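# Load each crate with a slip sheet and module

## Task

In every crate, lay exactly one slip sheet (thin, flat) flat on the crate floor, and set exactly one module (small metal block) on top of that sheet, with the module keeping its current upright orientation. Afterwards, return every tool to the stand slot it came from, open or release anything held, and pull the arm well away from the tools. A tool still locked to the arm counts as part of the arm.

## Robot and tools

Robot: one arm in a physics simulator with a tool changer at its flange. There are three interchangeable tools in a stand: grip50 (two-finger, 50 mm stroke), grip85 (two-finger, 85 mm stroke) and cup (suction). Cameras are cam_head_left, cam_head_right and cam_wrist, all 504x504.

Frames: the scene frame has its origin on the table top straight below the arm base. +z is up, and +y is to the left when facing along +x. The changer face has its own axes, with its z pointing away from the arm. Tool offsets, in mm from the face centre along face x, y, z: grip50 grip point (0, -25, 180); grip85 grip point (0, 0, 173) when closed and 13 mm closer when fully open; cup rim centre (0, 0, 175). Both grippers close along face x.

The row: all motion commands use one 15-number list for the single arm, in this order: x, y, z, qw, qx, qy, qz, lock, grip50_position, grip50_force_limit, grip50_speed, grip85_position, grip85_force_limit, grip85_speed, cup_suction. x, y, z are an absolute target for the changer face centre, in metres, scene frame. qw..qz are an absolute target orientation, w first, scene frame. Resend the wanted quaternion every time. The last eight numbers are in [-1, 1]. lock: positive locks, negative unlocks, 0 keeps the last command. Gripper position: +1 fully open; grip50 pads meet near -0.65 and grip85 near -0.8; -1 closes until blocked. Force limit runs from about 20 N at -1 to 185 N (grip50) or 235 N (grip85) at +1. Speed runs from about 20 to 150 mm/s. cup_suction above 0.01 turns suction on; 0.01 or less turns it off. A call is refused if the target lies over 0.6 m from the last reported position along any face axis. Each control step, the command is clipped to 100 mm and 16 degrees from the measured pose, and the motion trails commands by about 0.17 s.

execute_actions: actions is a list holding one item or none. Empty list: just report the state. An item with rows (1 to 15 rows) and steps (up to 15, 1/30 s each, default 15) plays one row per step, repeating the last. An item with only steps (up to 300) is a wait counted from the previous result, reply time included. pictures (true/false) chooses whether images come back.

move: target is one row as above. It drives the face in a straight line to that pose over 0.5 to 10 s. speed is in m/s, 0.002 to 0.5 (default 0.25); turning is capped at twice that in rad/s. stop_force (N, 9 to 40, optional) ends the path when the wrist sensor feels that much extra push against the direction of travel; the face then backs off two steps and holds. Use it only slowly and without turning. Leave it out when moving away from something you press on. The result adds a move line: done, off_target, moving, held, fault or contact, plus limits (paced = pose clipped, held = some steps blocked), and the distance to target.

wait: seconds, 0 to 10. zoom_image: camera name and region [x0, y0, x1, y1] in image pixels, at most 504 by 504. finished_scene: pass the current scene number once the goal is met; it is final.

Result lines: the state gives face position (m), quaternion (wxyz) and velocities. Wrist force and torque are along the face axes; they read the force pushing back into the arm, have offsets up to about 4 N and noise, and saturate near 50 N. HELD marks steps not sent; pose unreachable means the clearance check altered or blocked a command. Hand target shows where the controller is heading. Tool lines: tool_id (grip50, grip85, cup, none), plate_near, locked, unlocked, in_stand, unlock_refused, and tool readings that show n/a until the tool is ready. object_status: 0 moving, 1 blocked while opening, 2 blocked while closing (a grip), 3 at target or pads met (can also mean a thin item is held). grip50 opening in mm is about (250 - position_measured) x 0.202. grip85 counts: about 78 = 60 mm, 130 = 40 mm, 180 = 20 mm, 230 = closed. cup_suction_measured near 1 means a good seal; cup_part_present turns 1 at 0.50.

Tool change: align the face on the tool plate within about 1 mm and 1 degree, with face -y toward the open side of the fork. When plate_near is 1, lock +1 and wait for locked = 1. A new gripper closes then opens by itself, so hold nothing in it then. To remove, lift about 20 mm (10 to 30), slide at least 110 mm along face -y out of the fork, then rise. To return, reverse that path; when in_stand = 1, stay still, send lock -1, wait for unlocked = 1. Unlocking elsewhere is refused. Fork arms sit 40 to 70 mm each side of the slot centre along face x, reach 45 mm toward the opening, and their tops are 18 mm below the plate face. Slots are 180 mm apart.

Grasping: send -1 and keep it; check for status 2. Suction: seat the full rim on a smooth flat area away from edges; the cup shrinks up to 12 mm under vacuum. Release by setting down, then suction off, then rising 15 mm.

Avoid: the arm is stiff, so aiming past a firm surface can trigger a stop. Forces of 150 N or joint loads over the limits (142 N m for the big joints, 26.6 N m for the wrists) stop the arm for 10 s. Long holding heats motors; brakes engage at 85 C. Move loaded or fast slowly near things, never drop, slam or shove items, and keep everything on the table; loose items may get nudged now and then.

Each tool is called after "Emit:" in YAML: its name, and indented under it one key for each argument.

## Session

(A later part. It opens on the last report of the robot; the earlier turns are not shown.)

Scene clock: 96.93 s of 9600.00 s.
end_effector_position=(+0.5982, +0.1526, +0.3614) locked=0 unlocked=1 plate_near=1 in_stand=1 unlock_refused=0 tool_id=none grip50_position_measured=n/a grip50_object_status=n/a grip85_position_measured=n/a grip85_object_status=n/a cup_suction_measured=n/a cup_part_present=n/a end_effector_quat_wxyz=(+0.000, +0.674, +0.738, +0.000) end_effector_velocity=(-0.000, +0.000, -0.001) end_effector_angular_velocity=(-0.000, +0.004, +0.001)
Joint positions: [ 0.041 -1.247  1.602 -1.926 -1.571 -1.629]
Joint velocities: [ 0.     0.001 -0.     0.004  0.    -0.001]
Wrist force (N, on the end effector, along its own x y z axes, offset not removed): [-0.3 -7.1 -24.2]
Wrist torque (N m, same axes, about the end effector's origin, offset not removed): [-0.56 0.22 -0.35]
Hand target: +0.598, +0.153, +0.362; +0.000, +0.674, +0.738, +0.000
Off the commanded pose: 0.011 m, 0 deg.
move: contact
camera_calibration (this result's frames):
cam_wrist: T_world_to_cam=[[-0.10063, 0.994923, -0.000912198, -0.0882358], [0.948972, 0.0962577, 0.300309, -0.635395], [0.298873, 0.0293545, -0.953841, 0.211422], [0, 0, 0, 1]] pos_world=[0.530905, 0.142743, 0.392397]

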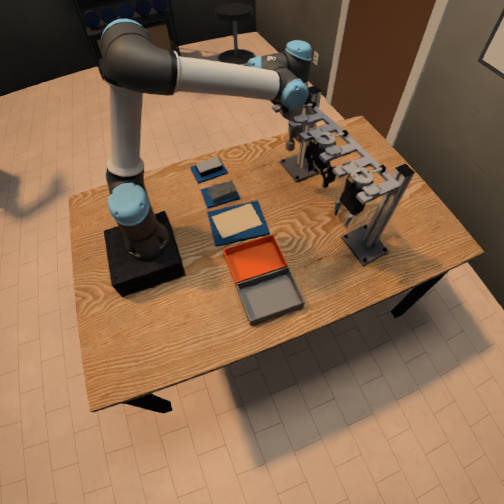

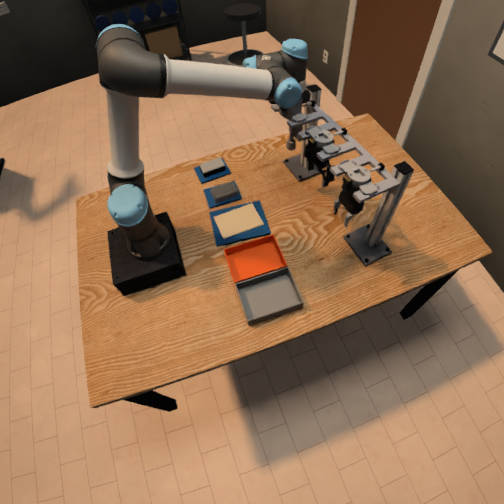

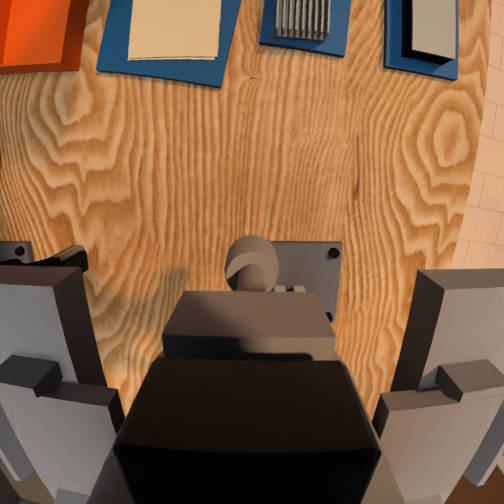

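Emit:
execute_actions:
  actions:
    - {"rows":[[0.598,0.1526,0.3617,0,0.6743,0.7385,0,1,0,0,0,0,0,0,0]]}
  pictures: false

Emit:
execute_actions:
  actions:
    - {"steps":25}
  pictures: false

Scene clock: 101.37 s of 9600.00 s.
end_effector_position=(+0.5980, +0.1526, +0.3617) locked=0 unlocked=0 plate_near=1 in_stand=1 unlock_refused=0 tool_id=none grip50_position_measured=n/a grip50_object_status=n/a grip85_position_measured=n/a grip85_object_status=n/a cup_suction_measured=n/a cup_part_present=n/a end_effector_quat_wxyz=(+0.000, +0.674, +0.738, +0.000) end_effector_velocity=(-0.000, +0.001, -0.000) end_effector_angular_velocity=(+0.001, -0.001, +0.001)
Joint positions: [ 0.041 -1.248  1.602 -1.925 -1.571 -1.629]
Joint velocities: [ 0.001 -0.     0.    -0.001  0.001 -0.   ]
Wrist force (N, on the end effector, along its own x y z axes, offset not removed): [0.1 0.7 -2.8]
Wrist torque (N m, same axes, about the end effector's origin, offset not removed): [-0.29 -0.11 -0.08]
Hand target: +0.598, +0.153, +0.362; +0.000, +0.674, +0.738, -0.000
Off the commanded pose: 0.000 m, 0 deg.
Steps of this call (steps 1 to 118: nothing new was sent; steps 119 to 133: all 15 steps of this action). Readings (end_effector_position | what the end effector reports):
119: (+0.5982, +0.1526, +0.3616) | locked=0 unlocked=0 plate_near=1 in_stand=1 unlock_refused=0 tool_id=none grip50_position_measured=n/a grip50_object_status=n/a grip85_position_measured=n/a grip85_object_status=n/a cup_suction_measured=n/a cup_part_present=n/a
120: (+0.5982, +0.1526, +0.3616) | locked=0 unlocked=0 plate_near=1 in_stand=1 unlock_refused=0 tool_id=none grip50_position_measured=n/a grip50_object_status=n/a grip85_position_measured=n/a grip85_object_status=n/a cup_suction_measured=n/a cup_part_present=n/a
122: (+0.5982, +0.1526, +0.3617) | locked=0 unlocked=0 plate_near=1 in_stand=1 unlock_refused=0 tool_id=none grip50_position_measured=n/a grip50_object_status=n/a grip85_position_measured=n/a grip85_object_status=n/a cup_suction_measured=n/a cup_part_present=n/a
126: (+0.5981, +0.1526, +0.3617) | locked=0 unlocked=0 plate_near=1 in_stand=1 unlock_refused=0 tool_id=none grip50_position_measured=n/a grip50_object_status=n/a grip85_position_measured=n/a grip85_object_status=n/a cup_suction_measured=n/a cup_part_present=n/a
133: the state above

Scene clock: 102.20 s of 9600.00 s.
end_effector_position=(+0.5980, +0.1526, +0.3617) locked=1 unlocked=0 plate_near=1 in_stand=1 unlock_refused=0 tool_id=cup grip50_position_measured=n/a grip50_object_status=n/a grip85_position_measured=n/a grip85_object_status=n/a cup_suction_measured=n/a cup_part_present=n/a end_effector_quat_wxyz=(+0.000, +0.674, +0.738, +0.000) end_effector_velocity=(-0.000, +0.000, +0.000) end_effector_angular_velocity=(+0.000, +0.001, +0.001)
Joint positions: [ 0.041 -1.248  1.602 -1.925 -1.571 -1.629]
Joint velocities: [ 0.    -0.     0.     0.001  0.    -0.   ]
Wrist force (N, on the end effector, along its own x y z axes, offset not removed): [1.3 1.2 -12.0]
Wrist torque (N m, same axes, about the end effector's origin, offset not removed): [-0.29 0.55 -0.07]
Hand target: +0.598, +0.153, +0.362; +0.000, +0.674, +0.738, -0.000
Off the commanded pose: 0.000 m, 0 deg.
Steps of this call (steps 1 to 25: nothing new was sent). Readings (end_effector_position | what the end effector reports):
1: (+0.5980, +0.1526, +0.3617) | locked=0 unlocked=0 plate_near=1 in_stand=1 unlock_refused=0 tool_id=none grip50_position_measured=n/a grip50_object_status=n/a grip85_position_measured=n/a grip85_object_status=n/a cup_suction_measured=n/a cup_part_present=n/a
2: (+0.5980, +0.1526, +0.3617) | locked=0 unlocked=0 plate_near=1 in_stand=1 unlock_refused=0 tool_id=none grip50_position_measured=n/a grip50_object_status=n/a grip85_position_measured=n/a grip85_object_status=n/a cup_suction_measured=n/a cup_part_present=n/a
4: (+0.5980, +0.1526, +0.3617) | locked=0 unlocked=0 plate_near=1 in_stand=1 unlock_refused=0 tool_id=none grip50_position_measured=n/a grip50_object_status=n/a grip85_position_measured=n/a grip85_object_status=n/a cup_suction_measured=n/a cup_part_present=n/a
8: (+0.5980, +0.1526, +0.3617) | locked=0 unlocked=0 plate_near=1 in_stand=1 unlock_refused=0 tool_id=none grip50_position_measured=n/a grip50_object_status=n/a grip85_position_measured=n/a grip85_object_status=n/a cup_suction_measured=n/a cup_part_present=n/a
25: the state above

Emit:
move:
  target: [0.598,0.1526,0.382,0,0.6743,0.7385,0,0,0,0,0,0,0,0,0]
  speed: 0.05

Emit:
move:
  target: [0.478,0.1412,0.382,0,0.6743,0.7385,0,0,0,0,0,0,0,0,0]
  speed: 0.12

Emit:
move:
  target: [0.37,-0.03,0.36,0,0.7071,0.7071,0,0,0,0,0,0,0,0,0]

Scene clock: 108.73 s of 9600.00 s.
end_effector_position=(+0.5980, +0.1526, +0.3817) locked=1 unlocked=0 plate_near=1 in_stand=0 unlock_refused=0 tool_id=cup grip50_position_measured=n/a grip50_object_status=n/a grip85_position_measured=n/a grip85_object_status=n/a cup_suction_measured=0.01 cup_part_present=0 end_effector_quat_wxyz=(+0.000, +0.674, +0.738, +0.000) end_effector_velocity=(+0.000, -0.000, +0.002) end_effector_angular_velocity=(-0.000, +0.001, +0.000)
Joint positions: [ 0.041 -1.263  1.569 -1.877 -1.571 -1.629]
Joint velocities: [-0.    -0.001 -0.004  0.006 -0.    -0.   ]
Wrist force (N, on the end effector, along its own x y z axes, offset not removed): [0.6 0.9 -2.0]
Wrist torque (N m, same axes, about the end effector's origin, offset not removed): [-0.10 -0.27 -0.09]
Hand target: +0.598, +0.153, +0.382; +0.000, +0.674, +0.738, +0.000
Off the commanded pose: 0.000 m, 0 deg.
move: done
camera_calibration (this result's frames):
cam_wrist: T_world_to_cam=[[-0.100653, 0.994921, -0.000889934, -0.0882138], [0.949061, 0.0962818, 0.30002, -0.641203], [0.298582, 0.0293533, -0.953932, 0.231068], [0, 0, 0, 1]] pos_world=[0.53067, 0.142719, 0.412718]

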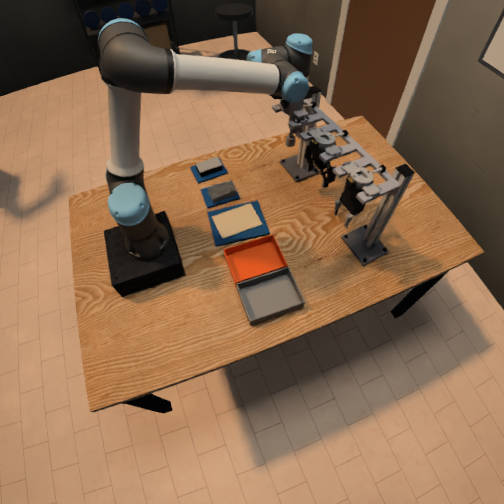

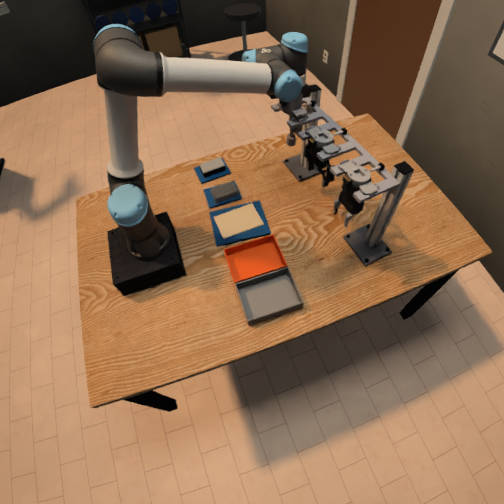

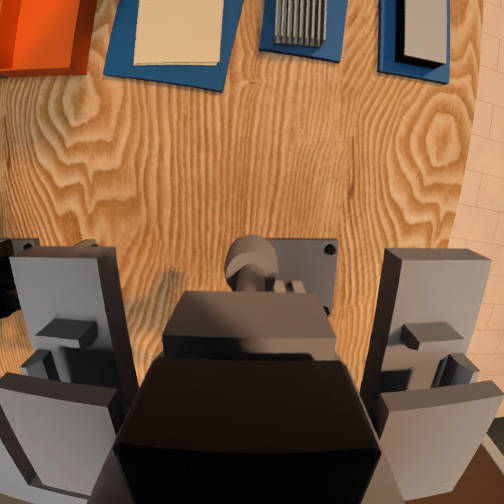

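Scene clock: 110.30 s of 9600.00 s.
end_effector_position=(+0.4784, +0.1413, +0.3819) locked=1 unlocked=0 plate_near=1 in_stand=0 unlock_refused=0 tool_id=cup grip50_position_measured=n/a grip50_object_status=n/a grip85_position_measured=n/a grip85_object_status=n/a cup_suction_measured=0.01 cup_part_present=0 end_effector_quat_wxyz=(+0.000, +0.674, +0.738, -0.000) end_effector_velocity=(-0.003, +0.000, +0.000) end_effector_angular_velocity=(-0.001, -0.000, +0.001)
Joint positions: [ 0.026 -1.539  1.897 -1.929 -1.571 -1.645]
Joint velocities: [ 0.001 -0.007  0.006 -0.    -0.001 -0.   ]
Wrist force (N, on the end effector, along its own x y z axes, offset not removed): [2.4 -0.6 -0.3]
Wrist torque (N m, same axes, about the end effector's origin, offset not removed): [-0.19 -0.24 -0.08]
Hand target: +0.478, +0.141, +0.382; +0.000, +0.674, +0.738, +0.000
Off the commanded pose: 0.000 m, 0 deg.
move: done
camera_calibration (this result's frames):
cam_wrist: T_world_to_cam=[[-0.100645, 0.994922, -0.000910781, -0.0889784], [0.949075, 0.096282, 0.299977, -0.52667], [0.298541, 0.0293268, -0.953946, 0.267359], [0, 0, 0, 1]] pos_world=[0.411077, 0.131395, 0.412953]

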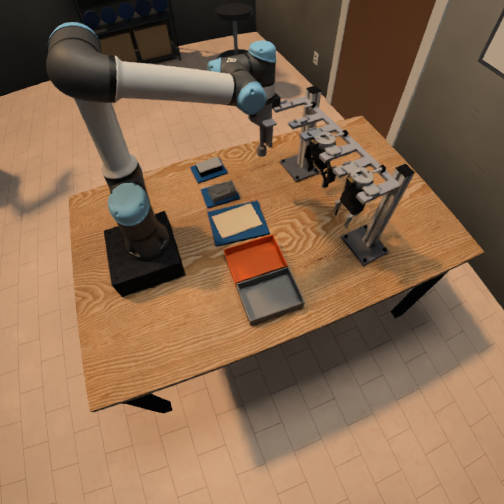

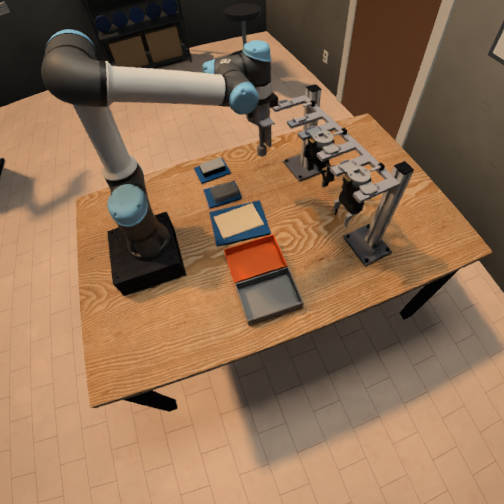

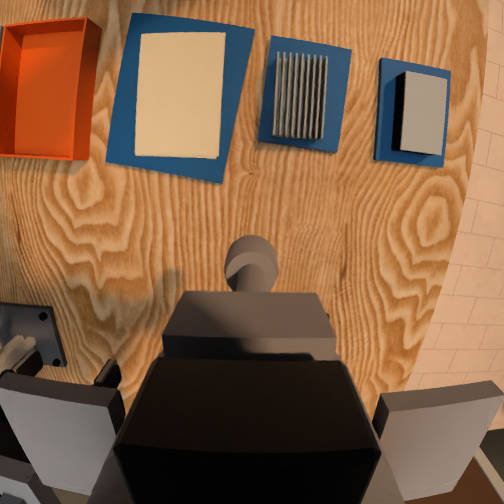

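Scene clock: 111.83 s of 9600.00 s.
end_effector_position=(+0.3703, -0.0298, +0.3599) locked=1 unlocked=0 plate_near=1 in_stand=0 unlock_refused=0 tool_id=cup grip50_position_measured=n/a grip50_object_status=n/a grip85_position_measured=n/a grip85_object_status=n/a cup_suction_measured=0.01 cup_part_present=0 end_effector_quat_wxyz=(+0.000, +0.707, +0.707, +0.000) end_effector_velocity=(-0.002, -0.002, -0.000) end_effector_angular_velocity=(+0.001, +0.000, -0.001)
Joint positions: [-0.438 -1.853  2.226 -1.945 -1.571 -2.018]
Joint velocities: [-0.008 -0.004  0.003  0.002  0.    -0.008]
Wrist force (N, on the end effector, along its own x y z axes, offset not removed): [0.6 0.9 -0.9]
Wrist torque (N m, same axes, about the end effector's origin, offset not removed): [-0.12 -0.27 -0.02]
Hand target: +0.370, -0.030, +0.360; +0.000, +0.707, +0.707, +0.000
Off the commanded pose: 0.000 m, 0 deg.
move: done
camera_calibration (this result's frames):
cam_wrist: T_world_to_cam=[[-0.0100184, 0.999949, -0.00142573, 0.0371105], [0.953712, 0.00998374, 0.300555, -0.405495], [0.300554, 0.00165136, -0.953763, 0.282056], [0, 0, 0, 1]] pos_world=[0.302324, -0.033526, 0.390941]

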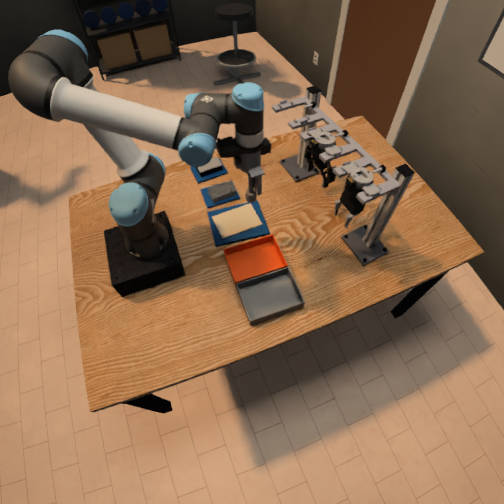

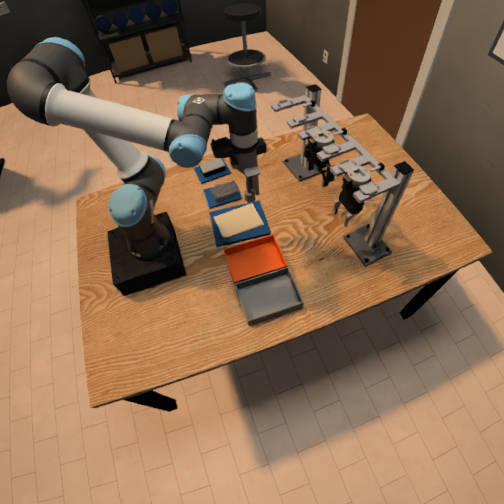

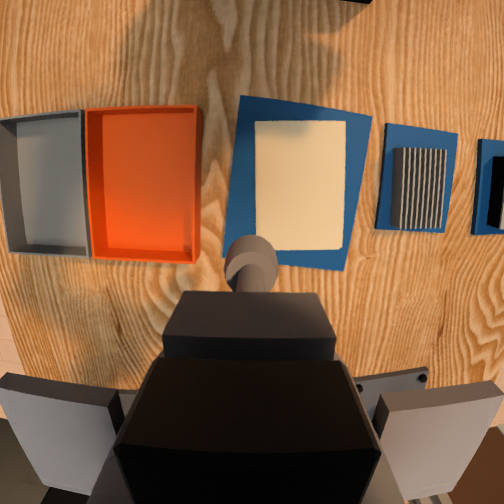

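Emit:
move:
  target: [0.335,0.032,0.2,0,0.6947,0.7193,0,0,0,0,0,0,0,0,0]

Emit:
move:
  target: [0.335,0.032,0.165,0,0.6947,0.7193,0,0,0,0,0,0,0,0,1]
  speed: 0.01
  stop_force: 9

Scene clock: 132.03 s of 9600.00 s.
end_effector_position=(+0.3352, +0.0319, +0.2001) locked=1 unlocked=0 plate_near=1 in_stand=0 unlock_refused=0 tool_id=cup grip50_position_measured=n/a grip50_object_status=n/a grip85_position_measured=n/a grip85_object_status=n/a cup_suction_measured=0.01 cup_part_present=0 end_effector_quat_wxyz=(-0.000, +0.695, +0.719, -0.000) end_effector_velocity=(+0.001, +0.001, -0.002) end_effector_angular_velocity=(-0.001, -0.003, +0.000)
Joint positions: [-0.303 -1.614  2.565 -2.521 -1.571 -1.918]
Joint velocities: [ 0.003  0.01   0.003 -0.016  0.     0.003]
Wrist force (N, on the end effector, along its own x y z axes, offset not removed): [2.7 0.2 0.5]
Wrist torque (N m, same axes, about the end effector's origin, offset not removed): [-0.05 -0.24 -0.12]
Hand target: +0.335, +0.032, +0.200; -0.000, +0.695, +0.719, -0.000
Off the commanded pose: 0.000 m, 0 deg.
move: done
camera_calibration (this result's frames):
cam_wrist: T_world_to_cam=[[-0.0447697, 0.998997, -0.000520117, -0.0136413], [0.953119, 0.0428696, 0.299544, -0.325301], [0.299266, 0.0129148, -0.954082, 0.140166], [0, 0, 0, 1]] pos_world=[0.267492, 0.0257629, 0.231165]

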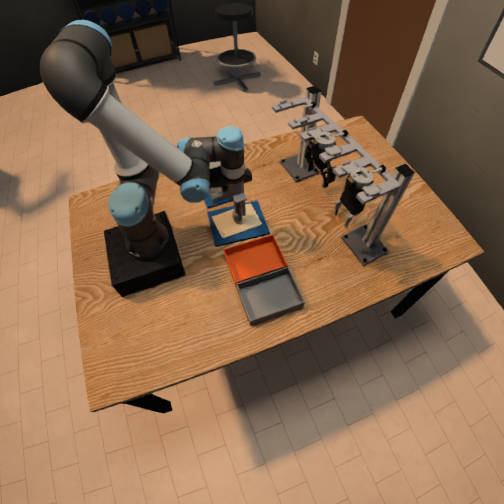

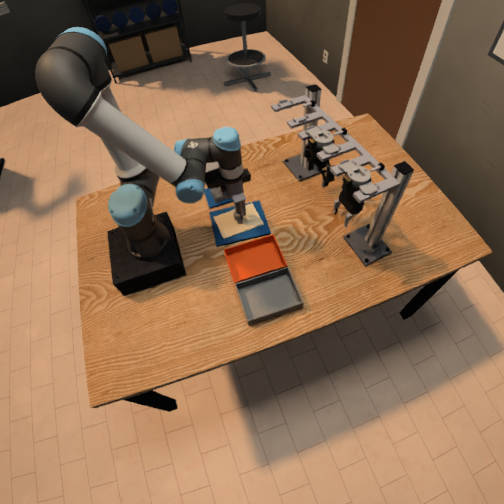

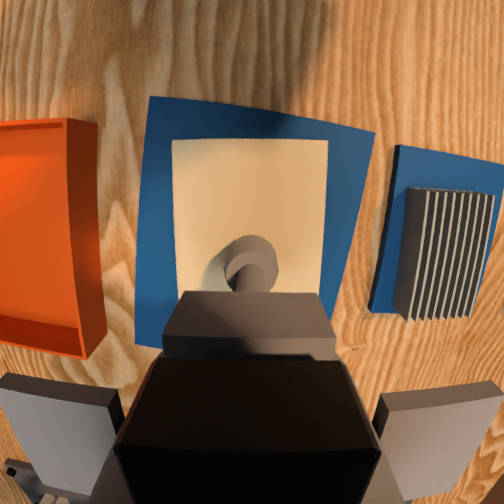

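Scene clock: 134.77 s of 9600.00 s.
end_effector_position=(+0.3350, +0.0320, +0.1767) locked=1 unlocked=0 plate_near=1 in_stand=0 unlock_refused=0 tool_id=cup grip50_position_measured=n/a grip50_object_status=n/a grip85_position_measured=n/a grip85_object_status=n/a cup_suction_measured=0.89 cup_part_present=1 end_effector_quat_wxyz=(-0.000, +0.695, +0.719, -0.000) end_effector_velocity=(-0.000, +0.000, +0.002) end_effector_angular_velocity=(+0.001, +0.002, -0.000)
Joint positions: [-0.303 -1.527  2.59  -2.633 -1.571 -1.918]
Joint velocities: [-0.    -0.009 -0.003  0.015  0.    -0.   ]
Wrist force (N, on the end effector, along its own x y z axes, offset not removed): [3.5 -10.4 -48.5]
Wrist torque (N m, same axes, about the end effector's origin, offset not removed): [1.45 0.13 -0.04]
Hand target: +0.335, +0.032, +0.177; -0.000, +0.695, +0.719, -0.000
Off the commanded pose: 0.012 m, 0 deg.
move: contact
camera_calibration (this result's frames):
cam_wrist: T_world_to_cam=[[-0.0448098, 0.998995, -0.000757051, -0.0137039], [0.953054, 0.0429763, 0.299735, -0.318127], [0.299466, 0.0127095, -0.954022, 0.117789], [0, 0, 0, 1]] pos_world=[0.267304, 0.025865, 0.207716]

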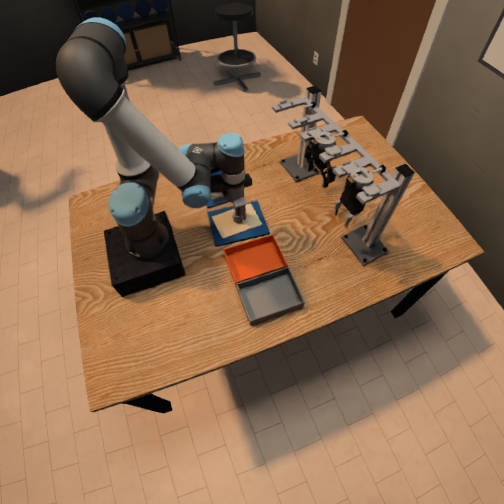

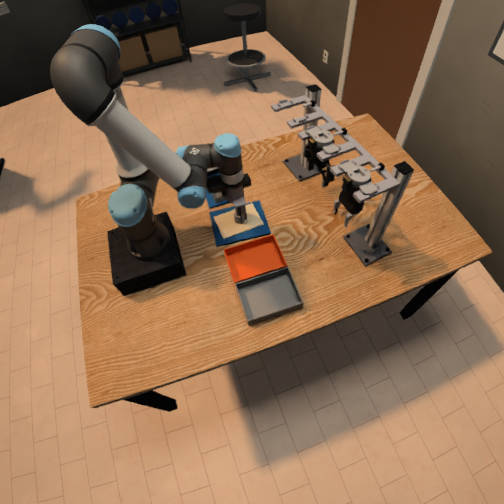

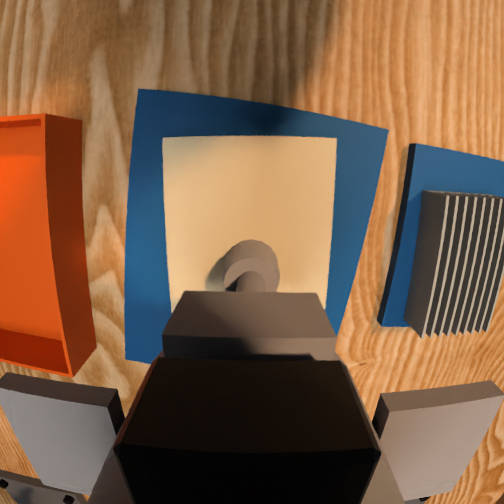

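Emit:
move:
  target: [0.335,0.032,0.25,0,0.6947,0.7193,0,0,0,0,0,0,0,0,1]
  speed: 0.12

Emit:
move:
  target: [0.331,-0.164,0.235,0,0.7193,0.6947,0,0,0,0,0,0,0,0,1]
  speed: 0.15

Scene clock: 141.07 s of 9600.00 s.
end_effector_position=(+0.3349, +0.0321, +0.2498) locked=1 unlocked=0 plate_near=1 in_stand=0 unlock_refused=0 tool_id=cup grip50_position_measured=n/a grip50_object_status=n/a grip85_position_measured=n/a grip85_object_status=n/a cup_suction_measured=0.89 cup_part_present=1 end_effector_quat_wxyz=(+0.000, +0.695, +0.719, +0.000) end_effector_velocity=(-0.000, -0.001, +0.003) end_effector_angular_velocity=(+0.001, +0.001, -0.001)
Joint positions: [-0.303 -1.767  2.498 -2.302 -1.571 -1.918]
Joint velocities: [-0.002 -0.008 -0.004  0.013  0.    -0.001]
Wrist force (N, on the end effector, along its own x y z axes, offset not removed): [0.7 -0.6 0.2]
Wrist torque (N m, same axes, about the end effector's origin, offset not removed): [-0.24 -0.15 -0.08]
Hand target: +0.335, +0.032, +0.250; +0.000, +0.695, +0.719, +0.000
Off the commanded pose: 0.000 m, 0 deg.
move: done
camera_calibration (this result's frames):
cam_wrist: T_world_to_cam=[[-0.0448172, 0.998995, -0.000989485, -0.0136981], [0.952906, 0.0430469, 0.300194, -0.339991], [0.299935, 0.012511, -0.953878, 0.187422], [0, 0, 0, 1]] pos_world=[0.267151, 0.0259751, 0.280827]

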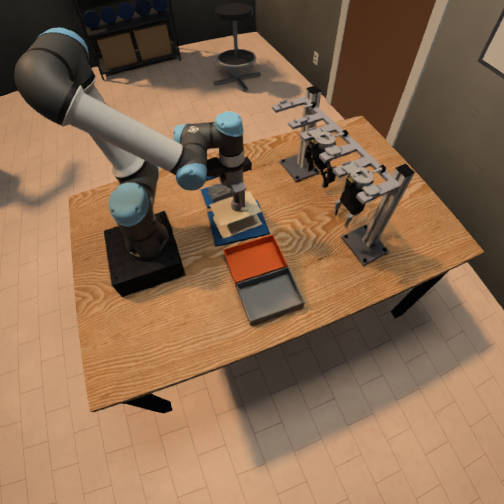

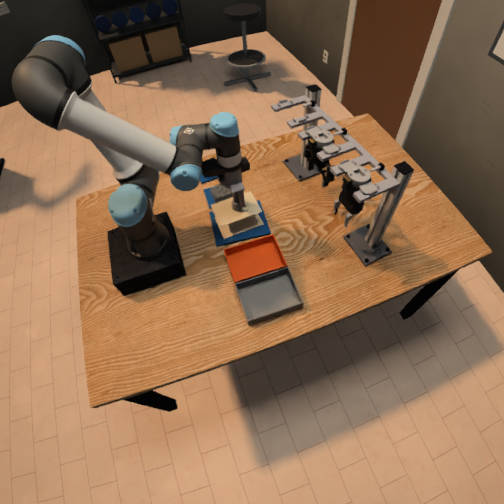

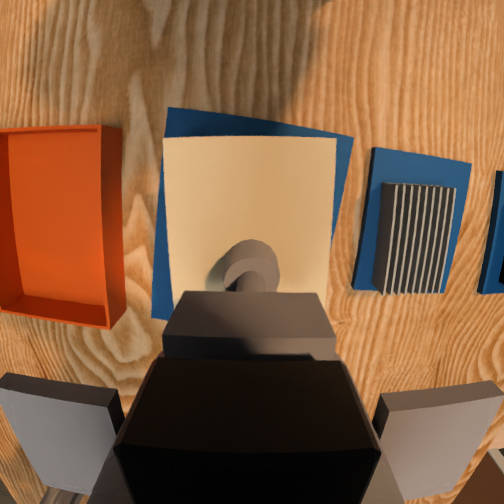

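Scene clock: 143.00 s of 9600.00 s.
end_effector_position=(+0.3309, -0.1640, +0.2350) locked=1 unlocked=0 plate_near=1 in_stand=0 unlock_refused=0 tool_id=cup grip50_position_measured=n/a grip50_object_status=n/a grip85_position_measured=n/a grip85_object_status=n/a cup_suction_measured=0.89 cup_part_present=1 end_effector_quat_wxyz=(+0.000, +0.719, +0.695, -0.000) end_effector_velocity=(-0.000, -0.002, -0.001) end_effector_angular_velocity=(+0.002, +0.001, -0.001)
Joint positions: [-0.82  -1.632  2.442 -2.382 -1.571 -2.366]
Joint velocities: [-0.005  0.005 -0.001 -0.001  0.    -0.004]
Wrist force (N, on the end effector, along its own x y z axes, offset not removed): [3.5 0.4 -1.5]
Wrist torque (N m, same axes, about the end effector's origin, offset not removed): [-0.15 -0.30 -0.02]
Hand target: +0.331, -0.164, +0.235; +0.000, +0.719, +0.695, -0.000
Off the commanded pose: 0.000 m, 0 deg.
move: done
camera_calibration (this result's frames):
cam_wrist: T_world_to_cam=[[0.024724, 0.999693, -0.00161264, 0.159219], [0.953502, -0.0230969, 0.300499, -0.334463], [0.30037, -0.00896721, -0.953781, 0.173275], [0, 0, 0, 1]] pos_world=[0.262928, -0.165341, 0.266029]

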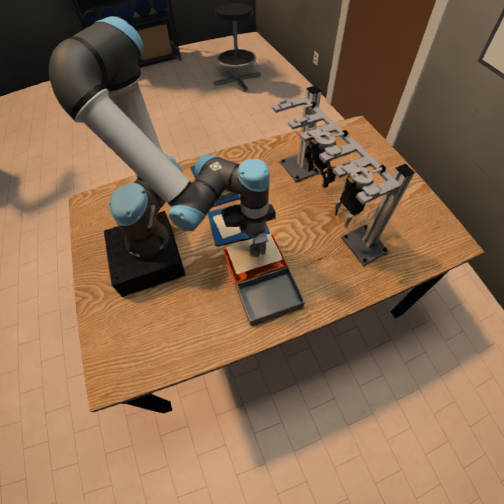

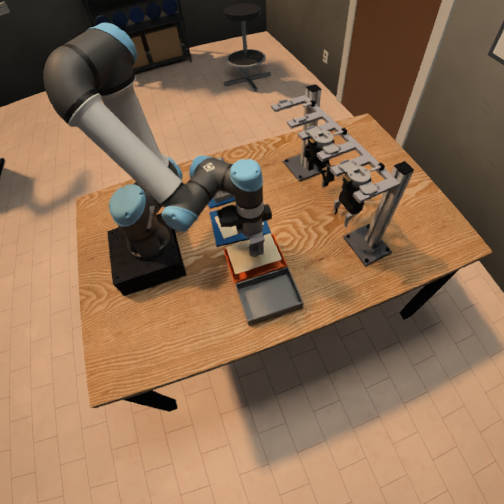

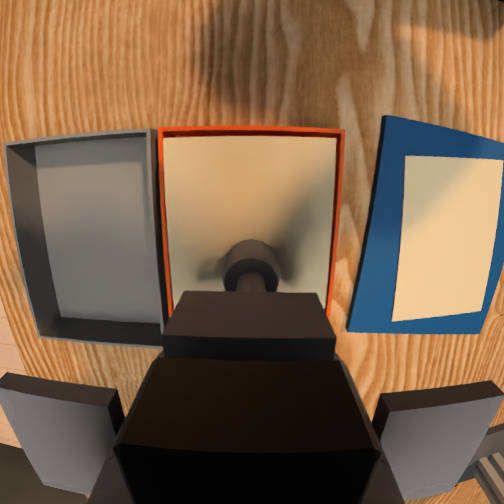

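Emit:
move:
  target: [0.331,-0.163,0.205,0,0.7254,0.6884,0,0,0,0,0,0,0,0,1]
  speed: 0.04

Scene clock: 147.80 s of 9600.00 s.
end_effector_position=(+0.3310, -0.1630, +0.2053) locked=1 unlocked=0 plate_near=1 in_stand=0 unlock_refused=0 tool_id=cup grip50_position_measured=n/a grip50_object_status=n/a grip85_position_measured=n/a grip85_object_status=n/a cup_suction_measured=0.89 cup_part_present=1 end_effector_quat_wxyz=(-0.000, +0.725, +0.688, +0.000) end_effector_velocity=(+0.000, -0.000, -0.003) end_effector_angular_velocity=(-0.001, +0.001, -0.001)
Joint positions: [-0.818 -1.548  2.478 -2.501 -1.571 -2.346]
Joint velocities: [ 0.001  0.008  0.002 -0.011 -0.001  0.002]
Wrist force (N, on the end effector, along its own x y z axes, offset not removed): [0.6 -0.3 1.0]
Wrist torque (N m, same axes, about the end effector's origin, offset not removed): [-0.23 -0.25 -0.04]
Hand target: +0.331, -0.163, +0.205; -0.000, +0.725, +0.688, +0.000
Off the commanded pose: 0.000 m, 0 deg.
move: done
camera_calibration (this result's frames):
cam_wrist: T_world_to_cam=[[0.042128, 0.999112, -0.000824823, 0.1522], [0.95311, -0.0399407, 0.299976, -0.328088], [0.299677, -0.0134236, -0.953946, 0.14443], [0, 0, 0, 1]] pos_world=[0.263009, -0.163231, 0.236323]

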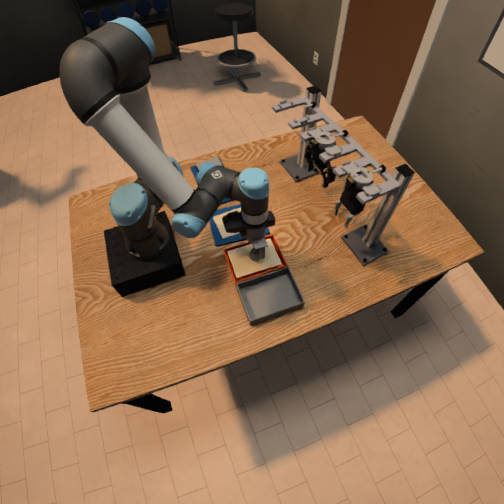

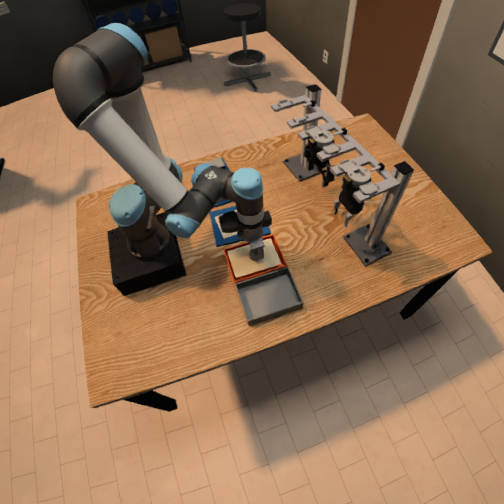

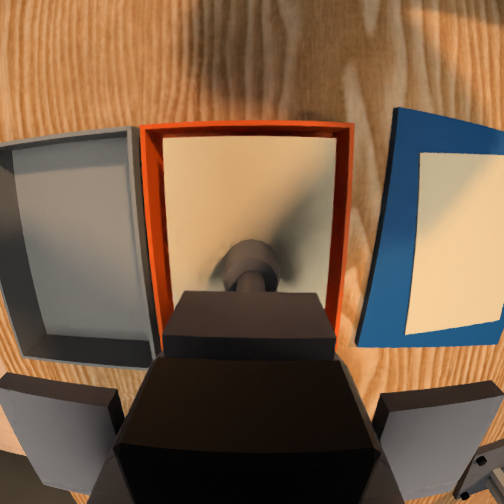

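Emit:
move:
  target: [0.331,-0.1643,0.18,0,0.7254,0.6884,0,0,0,0,0,0,0,0,1]
  speed: 0.03

Emit:
move:
  target: [0.331,-0.1643,0.16,0,0.7254,0.6884,0,0,0,0,0,0,0,0,1]
  speed: 0.004
  stop_force: 9

Scene clock: 153.03 s of 9600.00 s.
end_effector_position=(+0.3310, -0.1643, +0.1803) locked=1 unlocked=0 plate_near=1 in_stand=0 unlock_refused=0 tool_id=cup grip50_position_measured=n/a grip50_object_status=n/a grip85_position_measured=n/a grip85_object_status=n/a cup_suction_measured=0.89 cup_part_present=1 end_effector_quat_wxyz=(-0.000, +0.725, +0.688, +0.000) end_effector_velocity=(+0.000, -0.001, -0.002) end_effector_angular_velocity=(-0.001, -0.001, -0.000)
Joint positions: [-0.821 -1.466  2.5   -2.605 -1.571 -2.348]
Joint velocities: [-0.001  0.009  0.001 -0.011  0.    -0.001]
Wrist force (N, on the end effector, along its own x y z axes, offset not removed): [2.4 -0.1 -1.9]
Wrist torque (N m, same axes, about the end effector's origin, offset not removed): [-0.20 -0.30 -0.12]
Hand target: +0.331, -0.164, +0.180; -0.000, +0.725, +0.688, -0.000
Off the commanded pose: 0.000 m, 0 deg.
move: done
camera_calibration (this result's frames):
cam_wrist: T_world_to_cam=[[0.0423158, 0.999104, -0.000851808, 0.15339], [0.953108, -0.040112, 0.299962, -0.320655], [0.299659, -0.013505, -0.953951, 0.120548], [0, 0, 0, 1]] pos_world=[0.263004, -0.164487, 0.211312]

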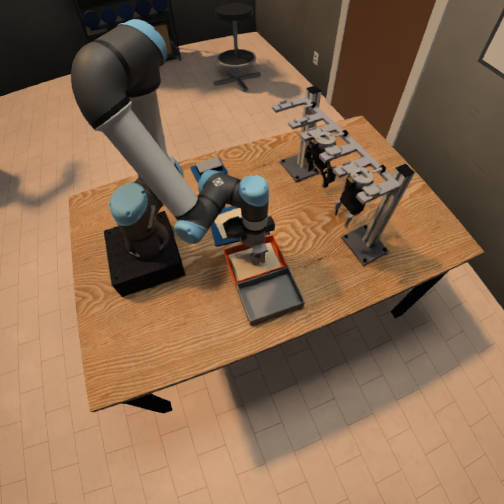

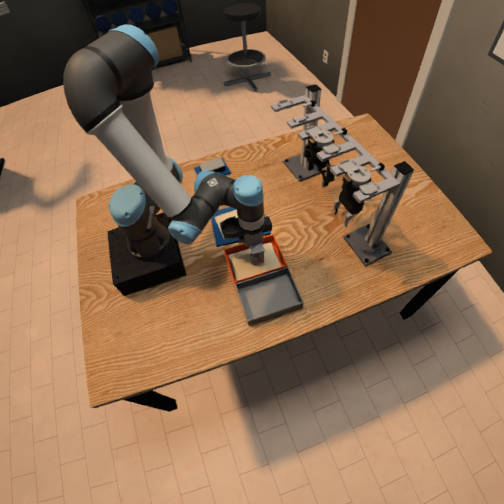

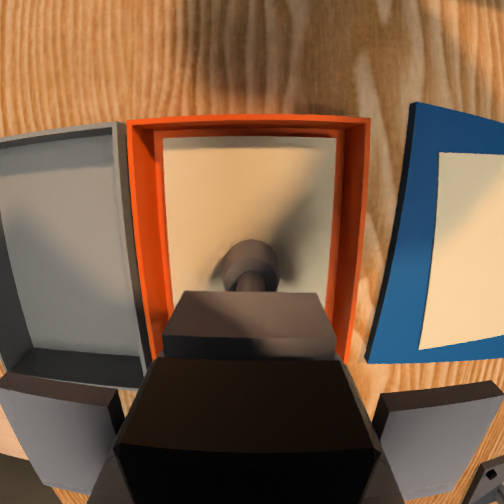

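Scene clock: 156.47 s of 9600.00 s.
end_effector_position=(+0.3310, -0.1643, +0.1681) locked=1 unlocked=0 plate_near=1 in_stand=0 unlock_refused=0 tool_id=cup grip50_position_measured=n/a grip50_object_status=n/a grip85_position_measured=n/a grip85_object_status=n/a cup_suction_measured=0.89 cup_part_present=1 end_effector_quat_wxyz=(-0.000, +0.725, +0.688, +0.000) end_effector_velocity=(-0.001, +0.001, +0.001) end_effector_angular_velocity=(+0.003, +0.002, +0.000)
Joint positions: [-0.821 -1.424  2.51  -2.657 -1.571 -2.348]
Joint velocities: [ 0.    -0.004  0.     0.007  0.001 -0.   ]
Wrist force (N, on the end effector, along its own x y z axes, offset not removed): [1.2 -1.1 -17.3]
Wrist torque (N m, same axes, about the end effector's origin, offset not removed): [-0.26 -0.13 -0.02]
Hand target: +0.331, -0.164, +0.168; -0.000, +0.725, +0.688, +0.000
Off the commanded pose: 0.008 m, 0 deg.
move: contact
camera_calibration (this result's frames):
cam_wrist: T_world_to_cam=[[0.0423155, 0.999104, -0.000879554, 0.153382], [0.9531, -0.0401029, 0.299988, -0.316988], [0.299684, -0.0135324, -0.953943, 0.1089], [0, 0, 0, 1]] pos_world=[0.262995, -0.164483, 0.199112]

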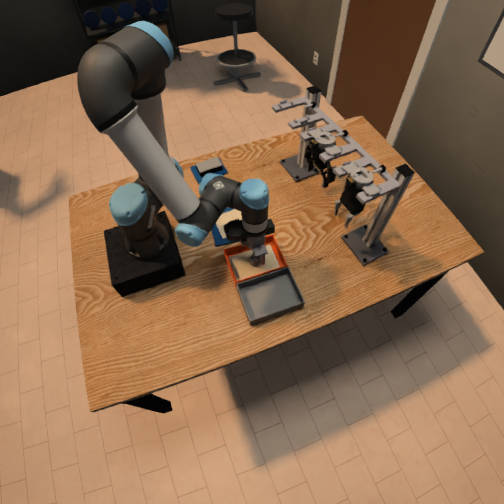

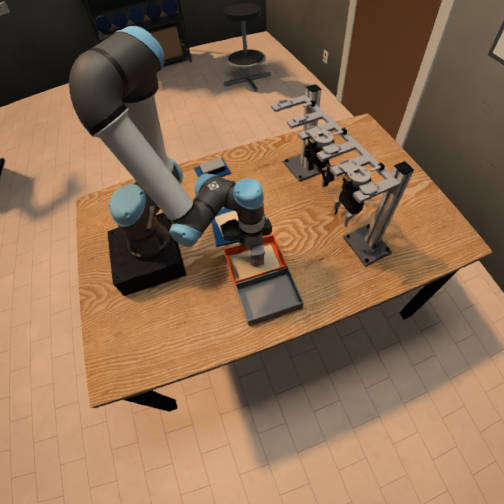

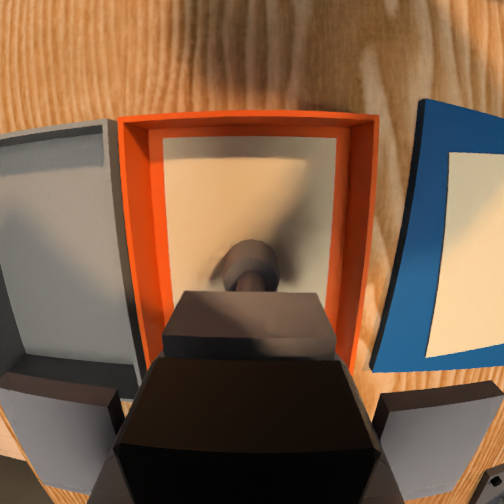

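Emit:
execute_actions:
  actions:
    - {"rows":[[0.331,-0.1643,0.1686,0,0.7254,0.6884,0,0,0,0,0,0,0,0,0]]}
  pictures: false

Emit:
move:
  target: [0.331,-0.1643,0.24,0,0.7254,0.6884,0,0,0,0,0,0,0,0,0]
  speed: 0.1

Emit:
move:
  target: [0.335,0.032,0.215,0,0.6947,0.7193,0,0,0,0,0,0,0,0,0]

Scene clock: 161.03 s of 9600.00 s.
end_effector_position=(+0.3310, -0.1643, +0.1686) locked=1 unlocked=0 plate_near=1 in_stand=0 unlock_refused=0 tool_id=cup grip50_position_measured=n/a grip50_object_status=n/a grip85_position_measured=n/a grip85_object_status=n/a cup_suction_measured=0.01 cup_part_present=0 end_effector_quat_wxyz=(+0.000, +0.725, +0.688, -0.000) end_effector_velocity=(-0.000, +0.000, -0.000) end_effector_angular_velocity=(+0.000, -0.000, +0.000)
Joint positions: [-0.821 -1.426  2.51  -2.655 -1.571 -2.348]
Joint velocities: [ 0.    -0.001  0.001  0.     0.    -0.   ]
Wrist force (N, on the end effector, along its own x y z axes, offset not removed): [1.1 -0.4 -19.9]
Wrist torque (N m, same axes, about the end effector's origin, offset not removed): [-0.22 -0.18 -0.10]
Hand target: +0.331, -0.164, +0.169; +0.000, +0.725, +0.688, -0.000
Off the commanded pose: 0.000 m, 0 deg.
Steps of this call (steps 1 to 122: nothing new was sent; steps 123 to 137: all 15 steps of this action). Readings (end_effector_position | what the end effector reports):
123: (+0.3310, -0.1643, +0.1683) | locked=1 unlocked=0 plate_near=1 in_stand=0 unlock_refused=0 tool_id=cup grip50_position_measured=n/a grip50_object_status=n/a grip85_position_measured=n/a grip85_object_status=n/a cup_suction_measured=0.64 cup_part_present=1
124: (+0.3311, -0.1644, +0.1684) | locked=1 unlocked=0 plate_near=1 in_stand=0 unlock_refused=0 tool_id=cup grip50_position_measured=n/a grip50_object_status=n/a grip85_position_measured=n/a grip85_object_status=n/a cup_suction_measured=0.33 cup_part_present=0
126: (+0.3311, -0.1644, +0.1685) | locked=1 unlocked=0 plate_near=1 in_stand=0 unlock_refused=0 tool_id=cup grip50_position_measured=n/a grip50_object_status=n/a grip85_position_measured=n/a grip85_object_status=n/a cup_suction_measured=0.01 cup_part_present=0
130: (+0.3310, -0.1643, +0.1686) | locked=1 unlocked=0 plate_near=1 in_stand=0 unlock_refused=0 tool_id=cup grip50_position_measured=n/a grip50_object_status=n/a grip85_position_measured=n/a grip85_object_status=n/a cup_suction_measured=0.01 cup_part_present=0
137: the state above

Scene clock: 162.50 s of 9600.00 s.
end_effector_position=(+0.3309, -0.1642, +0.2398) locked=1 unlocked=0 plate_near=1 in_stand=0 unlock_refused=0 tool_id=cup grip50_position_measured=n/a grip50_object_status=n/a grip85_position_measured=n/a grip85_object_status=n/a cup_suction_measured=0.01 cup_part_present=0 end_effector_quat_wxyz=(+0.000, +0.725, +0.688, -0.000) end_effector_velocity=(-0.000, -0.000, +0.003) end_effector_angular_velocity=(+0.002, +0.000, -0.001)
Joint positions: [-0.821 -1.644  2.435 -2.362 -1.571 -2.348]
Joint velocities: [-0.001 -0.007 -0.004  0.012  0.001 -0.   ]
Wrist force (N, on the end effector, along its own x y z axes, offset not removed): [1.0 -0.4 -0.2]
Wrist torque (N m, same axes, about the end effector's origin, offset not removed): [-0.24 -0.23 0.00]
Hand target: +0.331, -0.164, +0.240; +0.000, +0.725, +0.688, -0.000
Off the commanded pose: 0.000 m, 0 deg.
move: done
camera_calibration (this result's frames):
cam_wrist: T_world_to_cam=[[0.0422522, 0.999106, -0.00106987, 0.153405], [0.953082, -0.0399845, 0.300059, -0.338422], [0.299748, -0.0136978, -0.95392, 0.177262], [0, 0, 0, 1]] pos_world=[0.262928, -0.164371, 0.270804]

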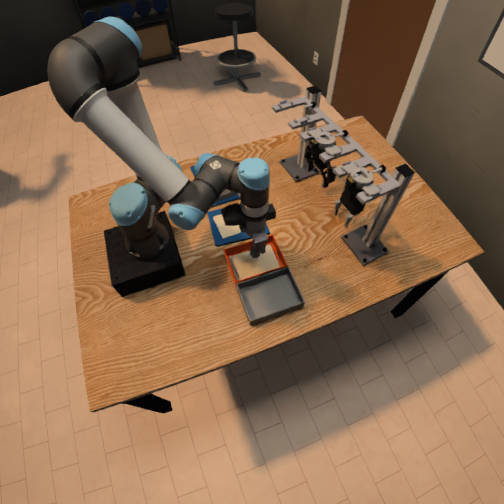

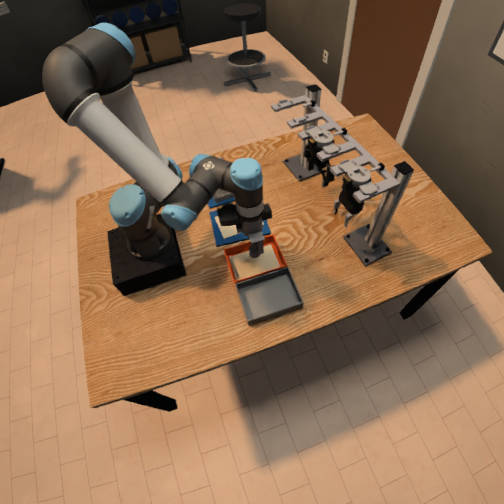

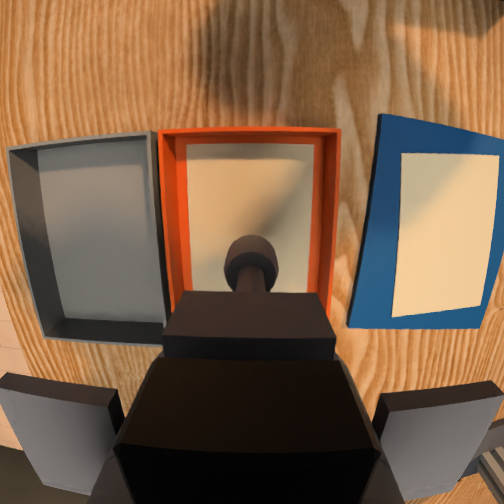

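Scene clock: 164.00 s of 9600.00 s.
end_effector_position=(+0.3350, +0.0320, +0.2150) locked=1 unlocked=0 plate_near=1 in_stand=0 unlock_refused=0 tool_id=cup grip50_position_measured=n/a grip50_object_status=n/a grip85_position_measured=n/a grip85_object_status=n/a cup_suction_measured=0.01 cup_part_present=0 end_effector_quat_wxyz=(-0.000, +0.695, +0.719, +0.000) end_effector_velocity=(+0.001, +0.003, -0.001) end_effector_angular_velocity=(-0.001, +0.001, +0.001)
Joint positions: [-0.303 -1.665  2.547 -2.452 -1.57  -1.918]
Joint velocities: [ 0.009  0.004 -0.002 -0.002 -0.001  0.008]
Wrist force (N, on the end effector, along its own x y z axes, offset not removed): [0.8 -0.1 -0.5]
Wrist torque (N m, same axes, about the end effector's origin, offset not removed): [-0.06 -0.14 -0.10]
Hand target: +0.335, +0.032, +0.215; -0.000, +0.695, +0.719, +0.000
Off the commanded pose: 0.000 m, 0 deg.
move: done
camera_calibration (this result's frames):
cam_wrist: T_world_to_cam=[[-0.0447778, 0.998997, -0.0000032792, -0.0138373], [0.953122, 0.0427226, 0.299556, -0.329571], [0.299256, 0.0134104, -0.954079, 0.154413], [0, 0, 0, 1]] pos_world=[0.267293, 0.0258328, 0.246047]

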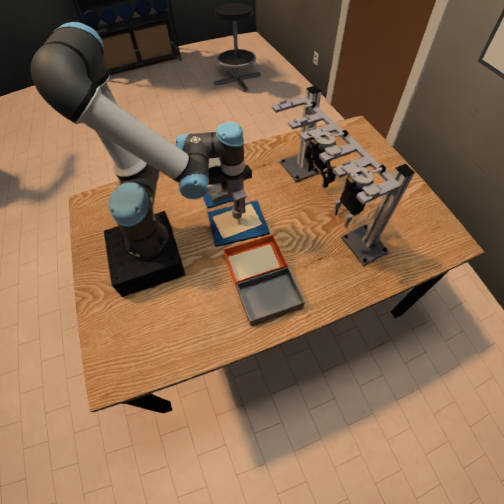

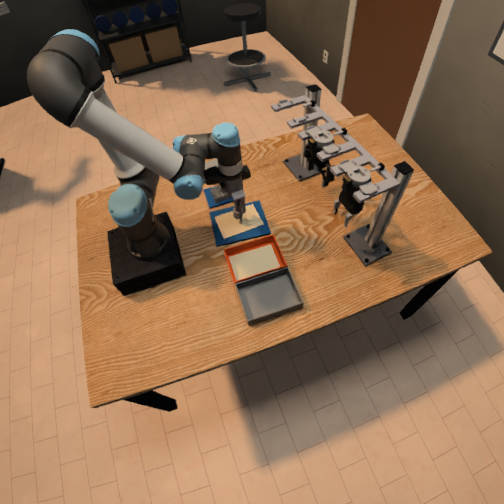

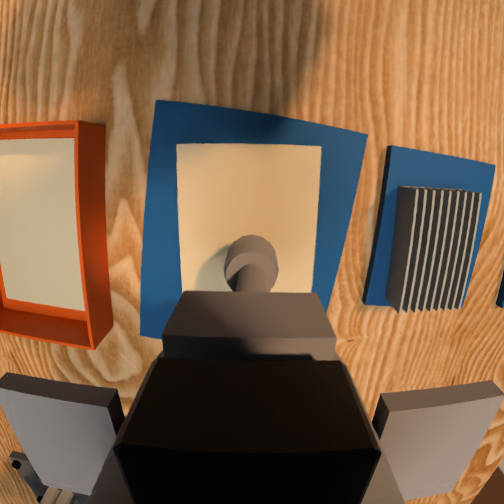

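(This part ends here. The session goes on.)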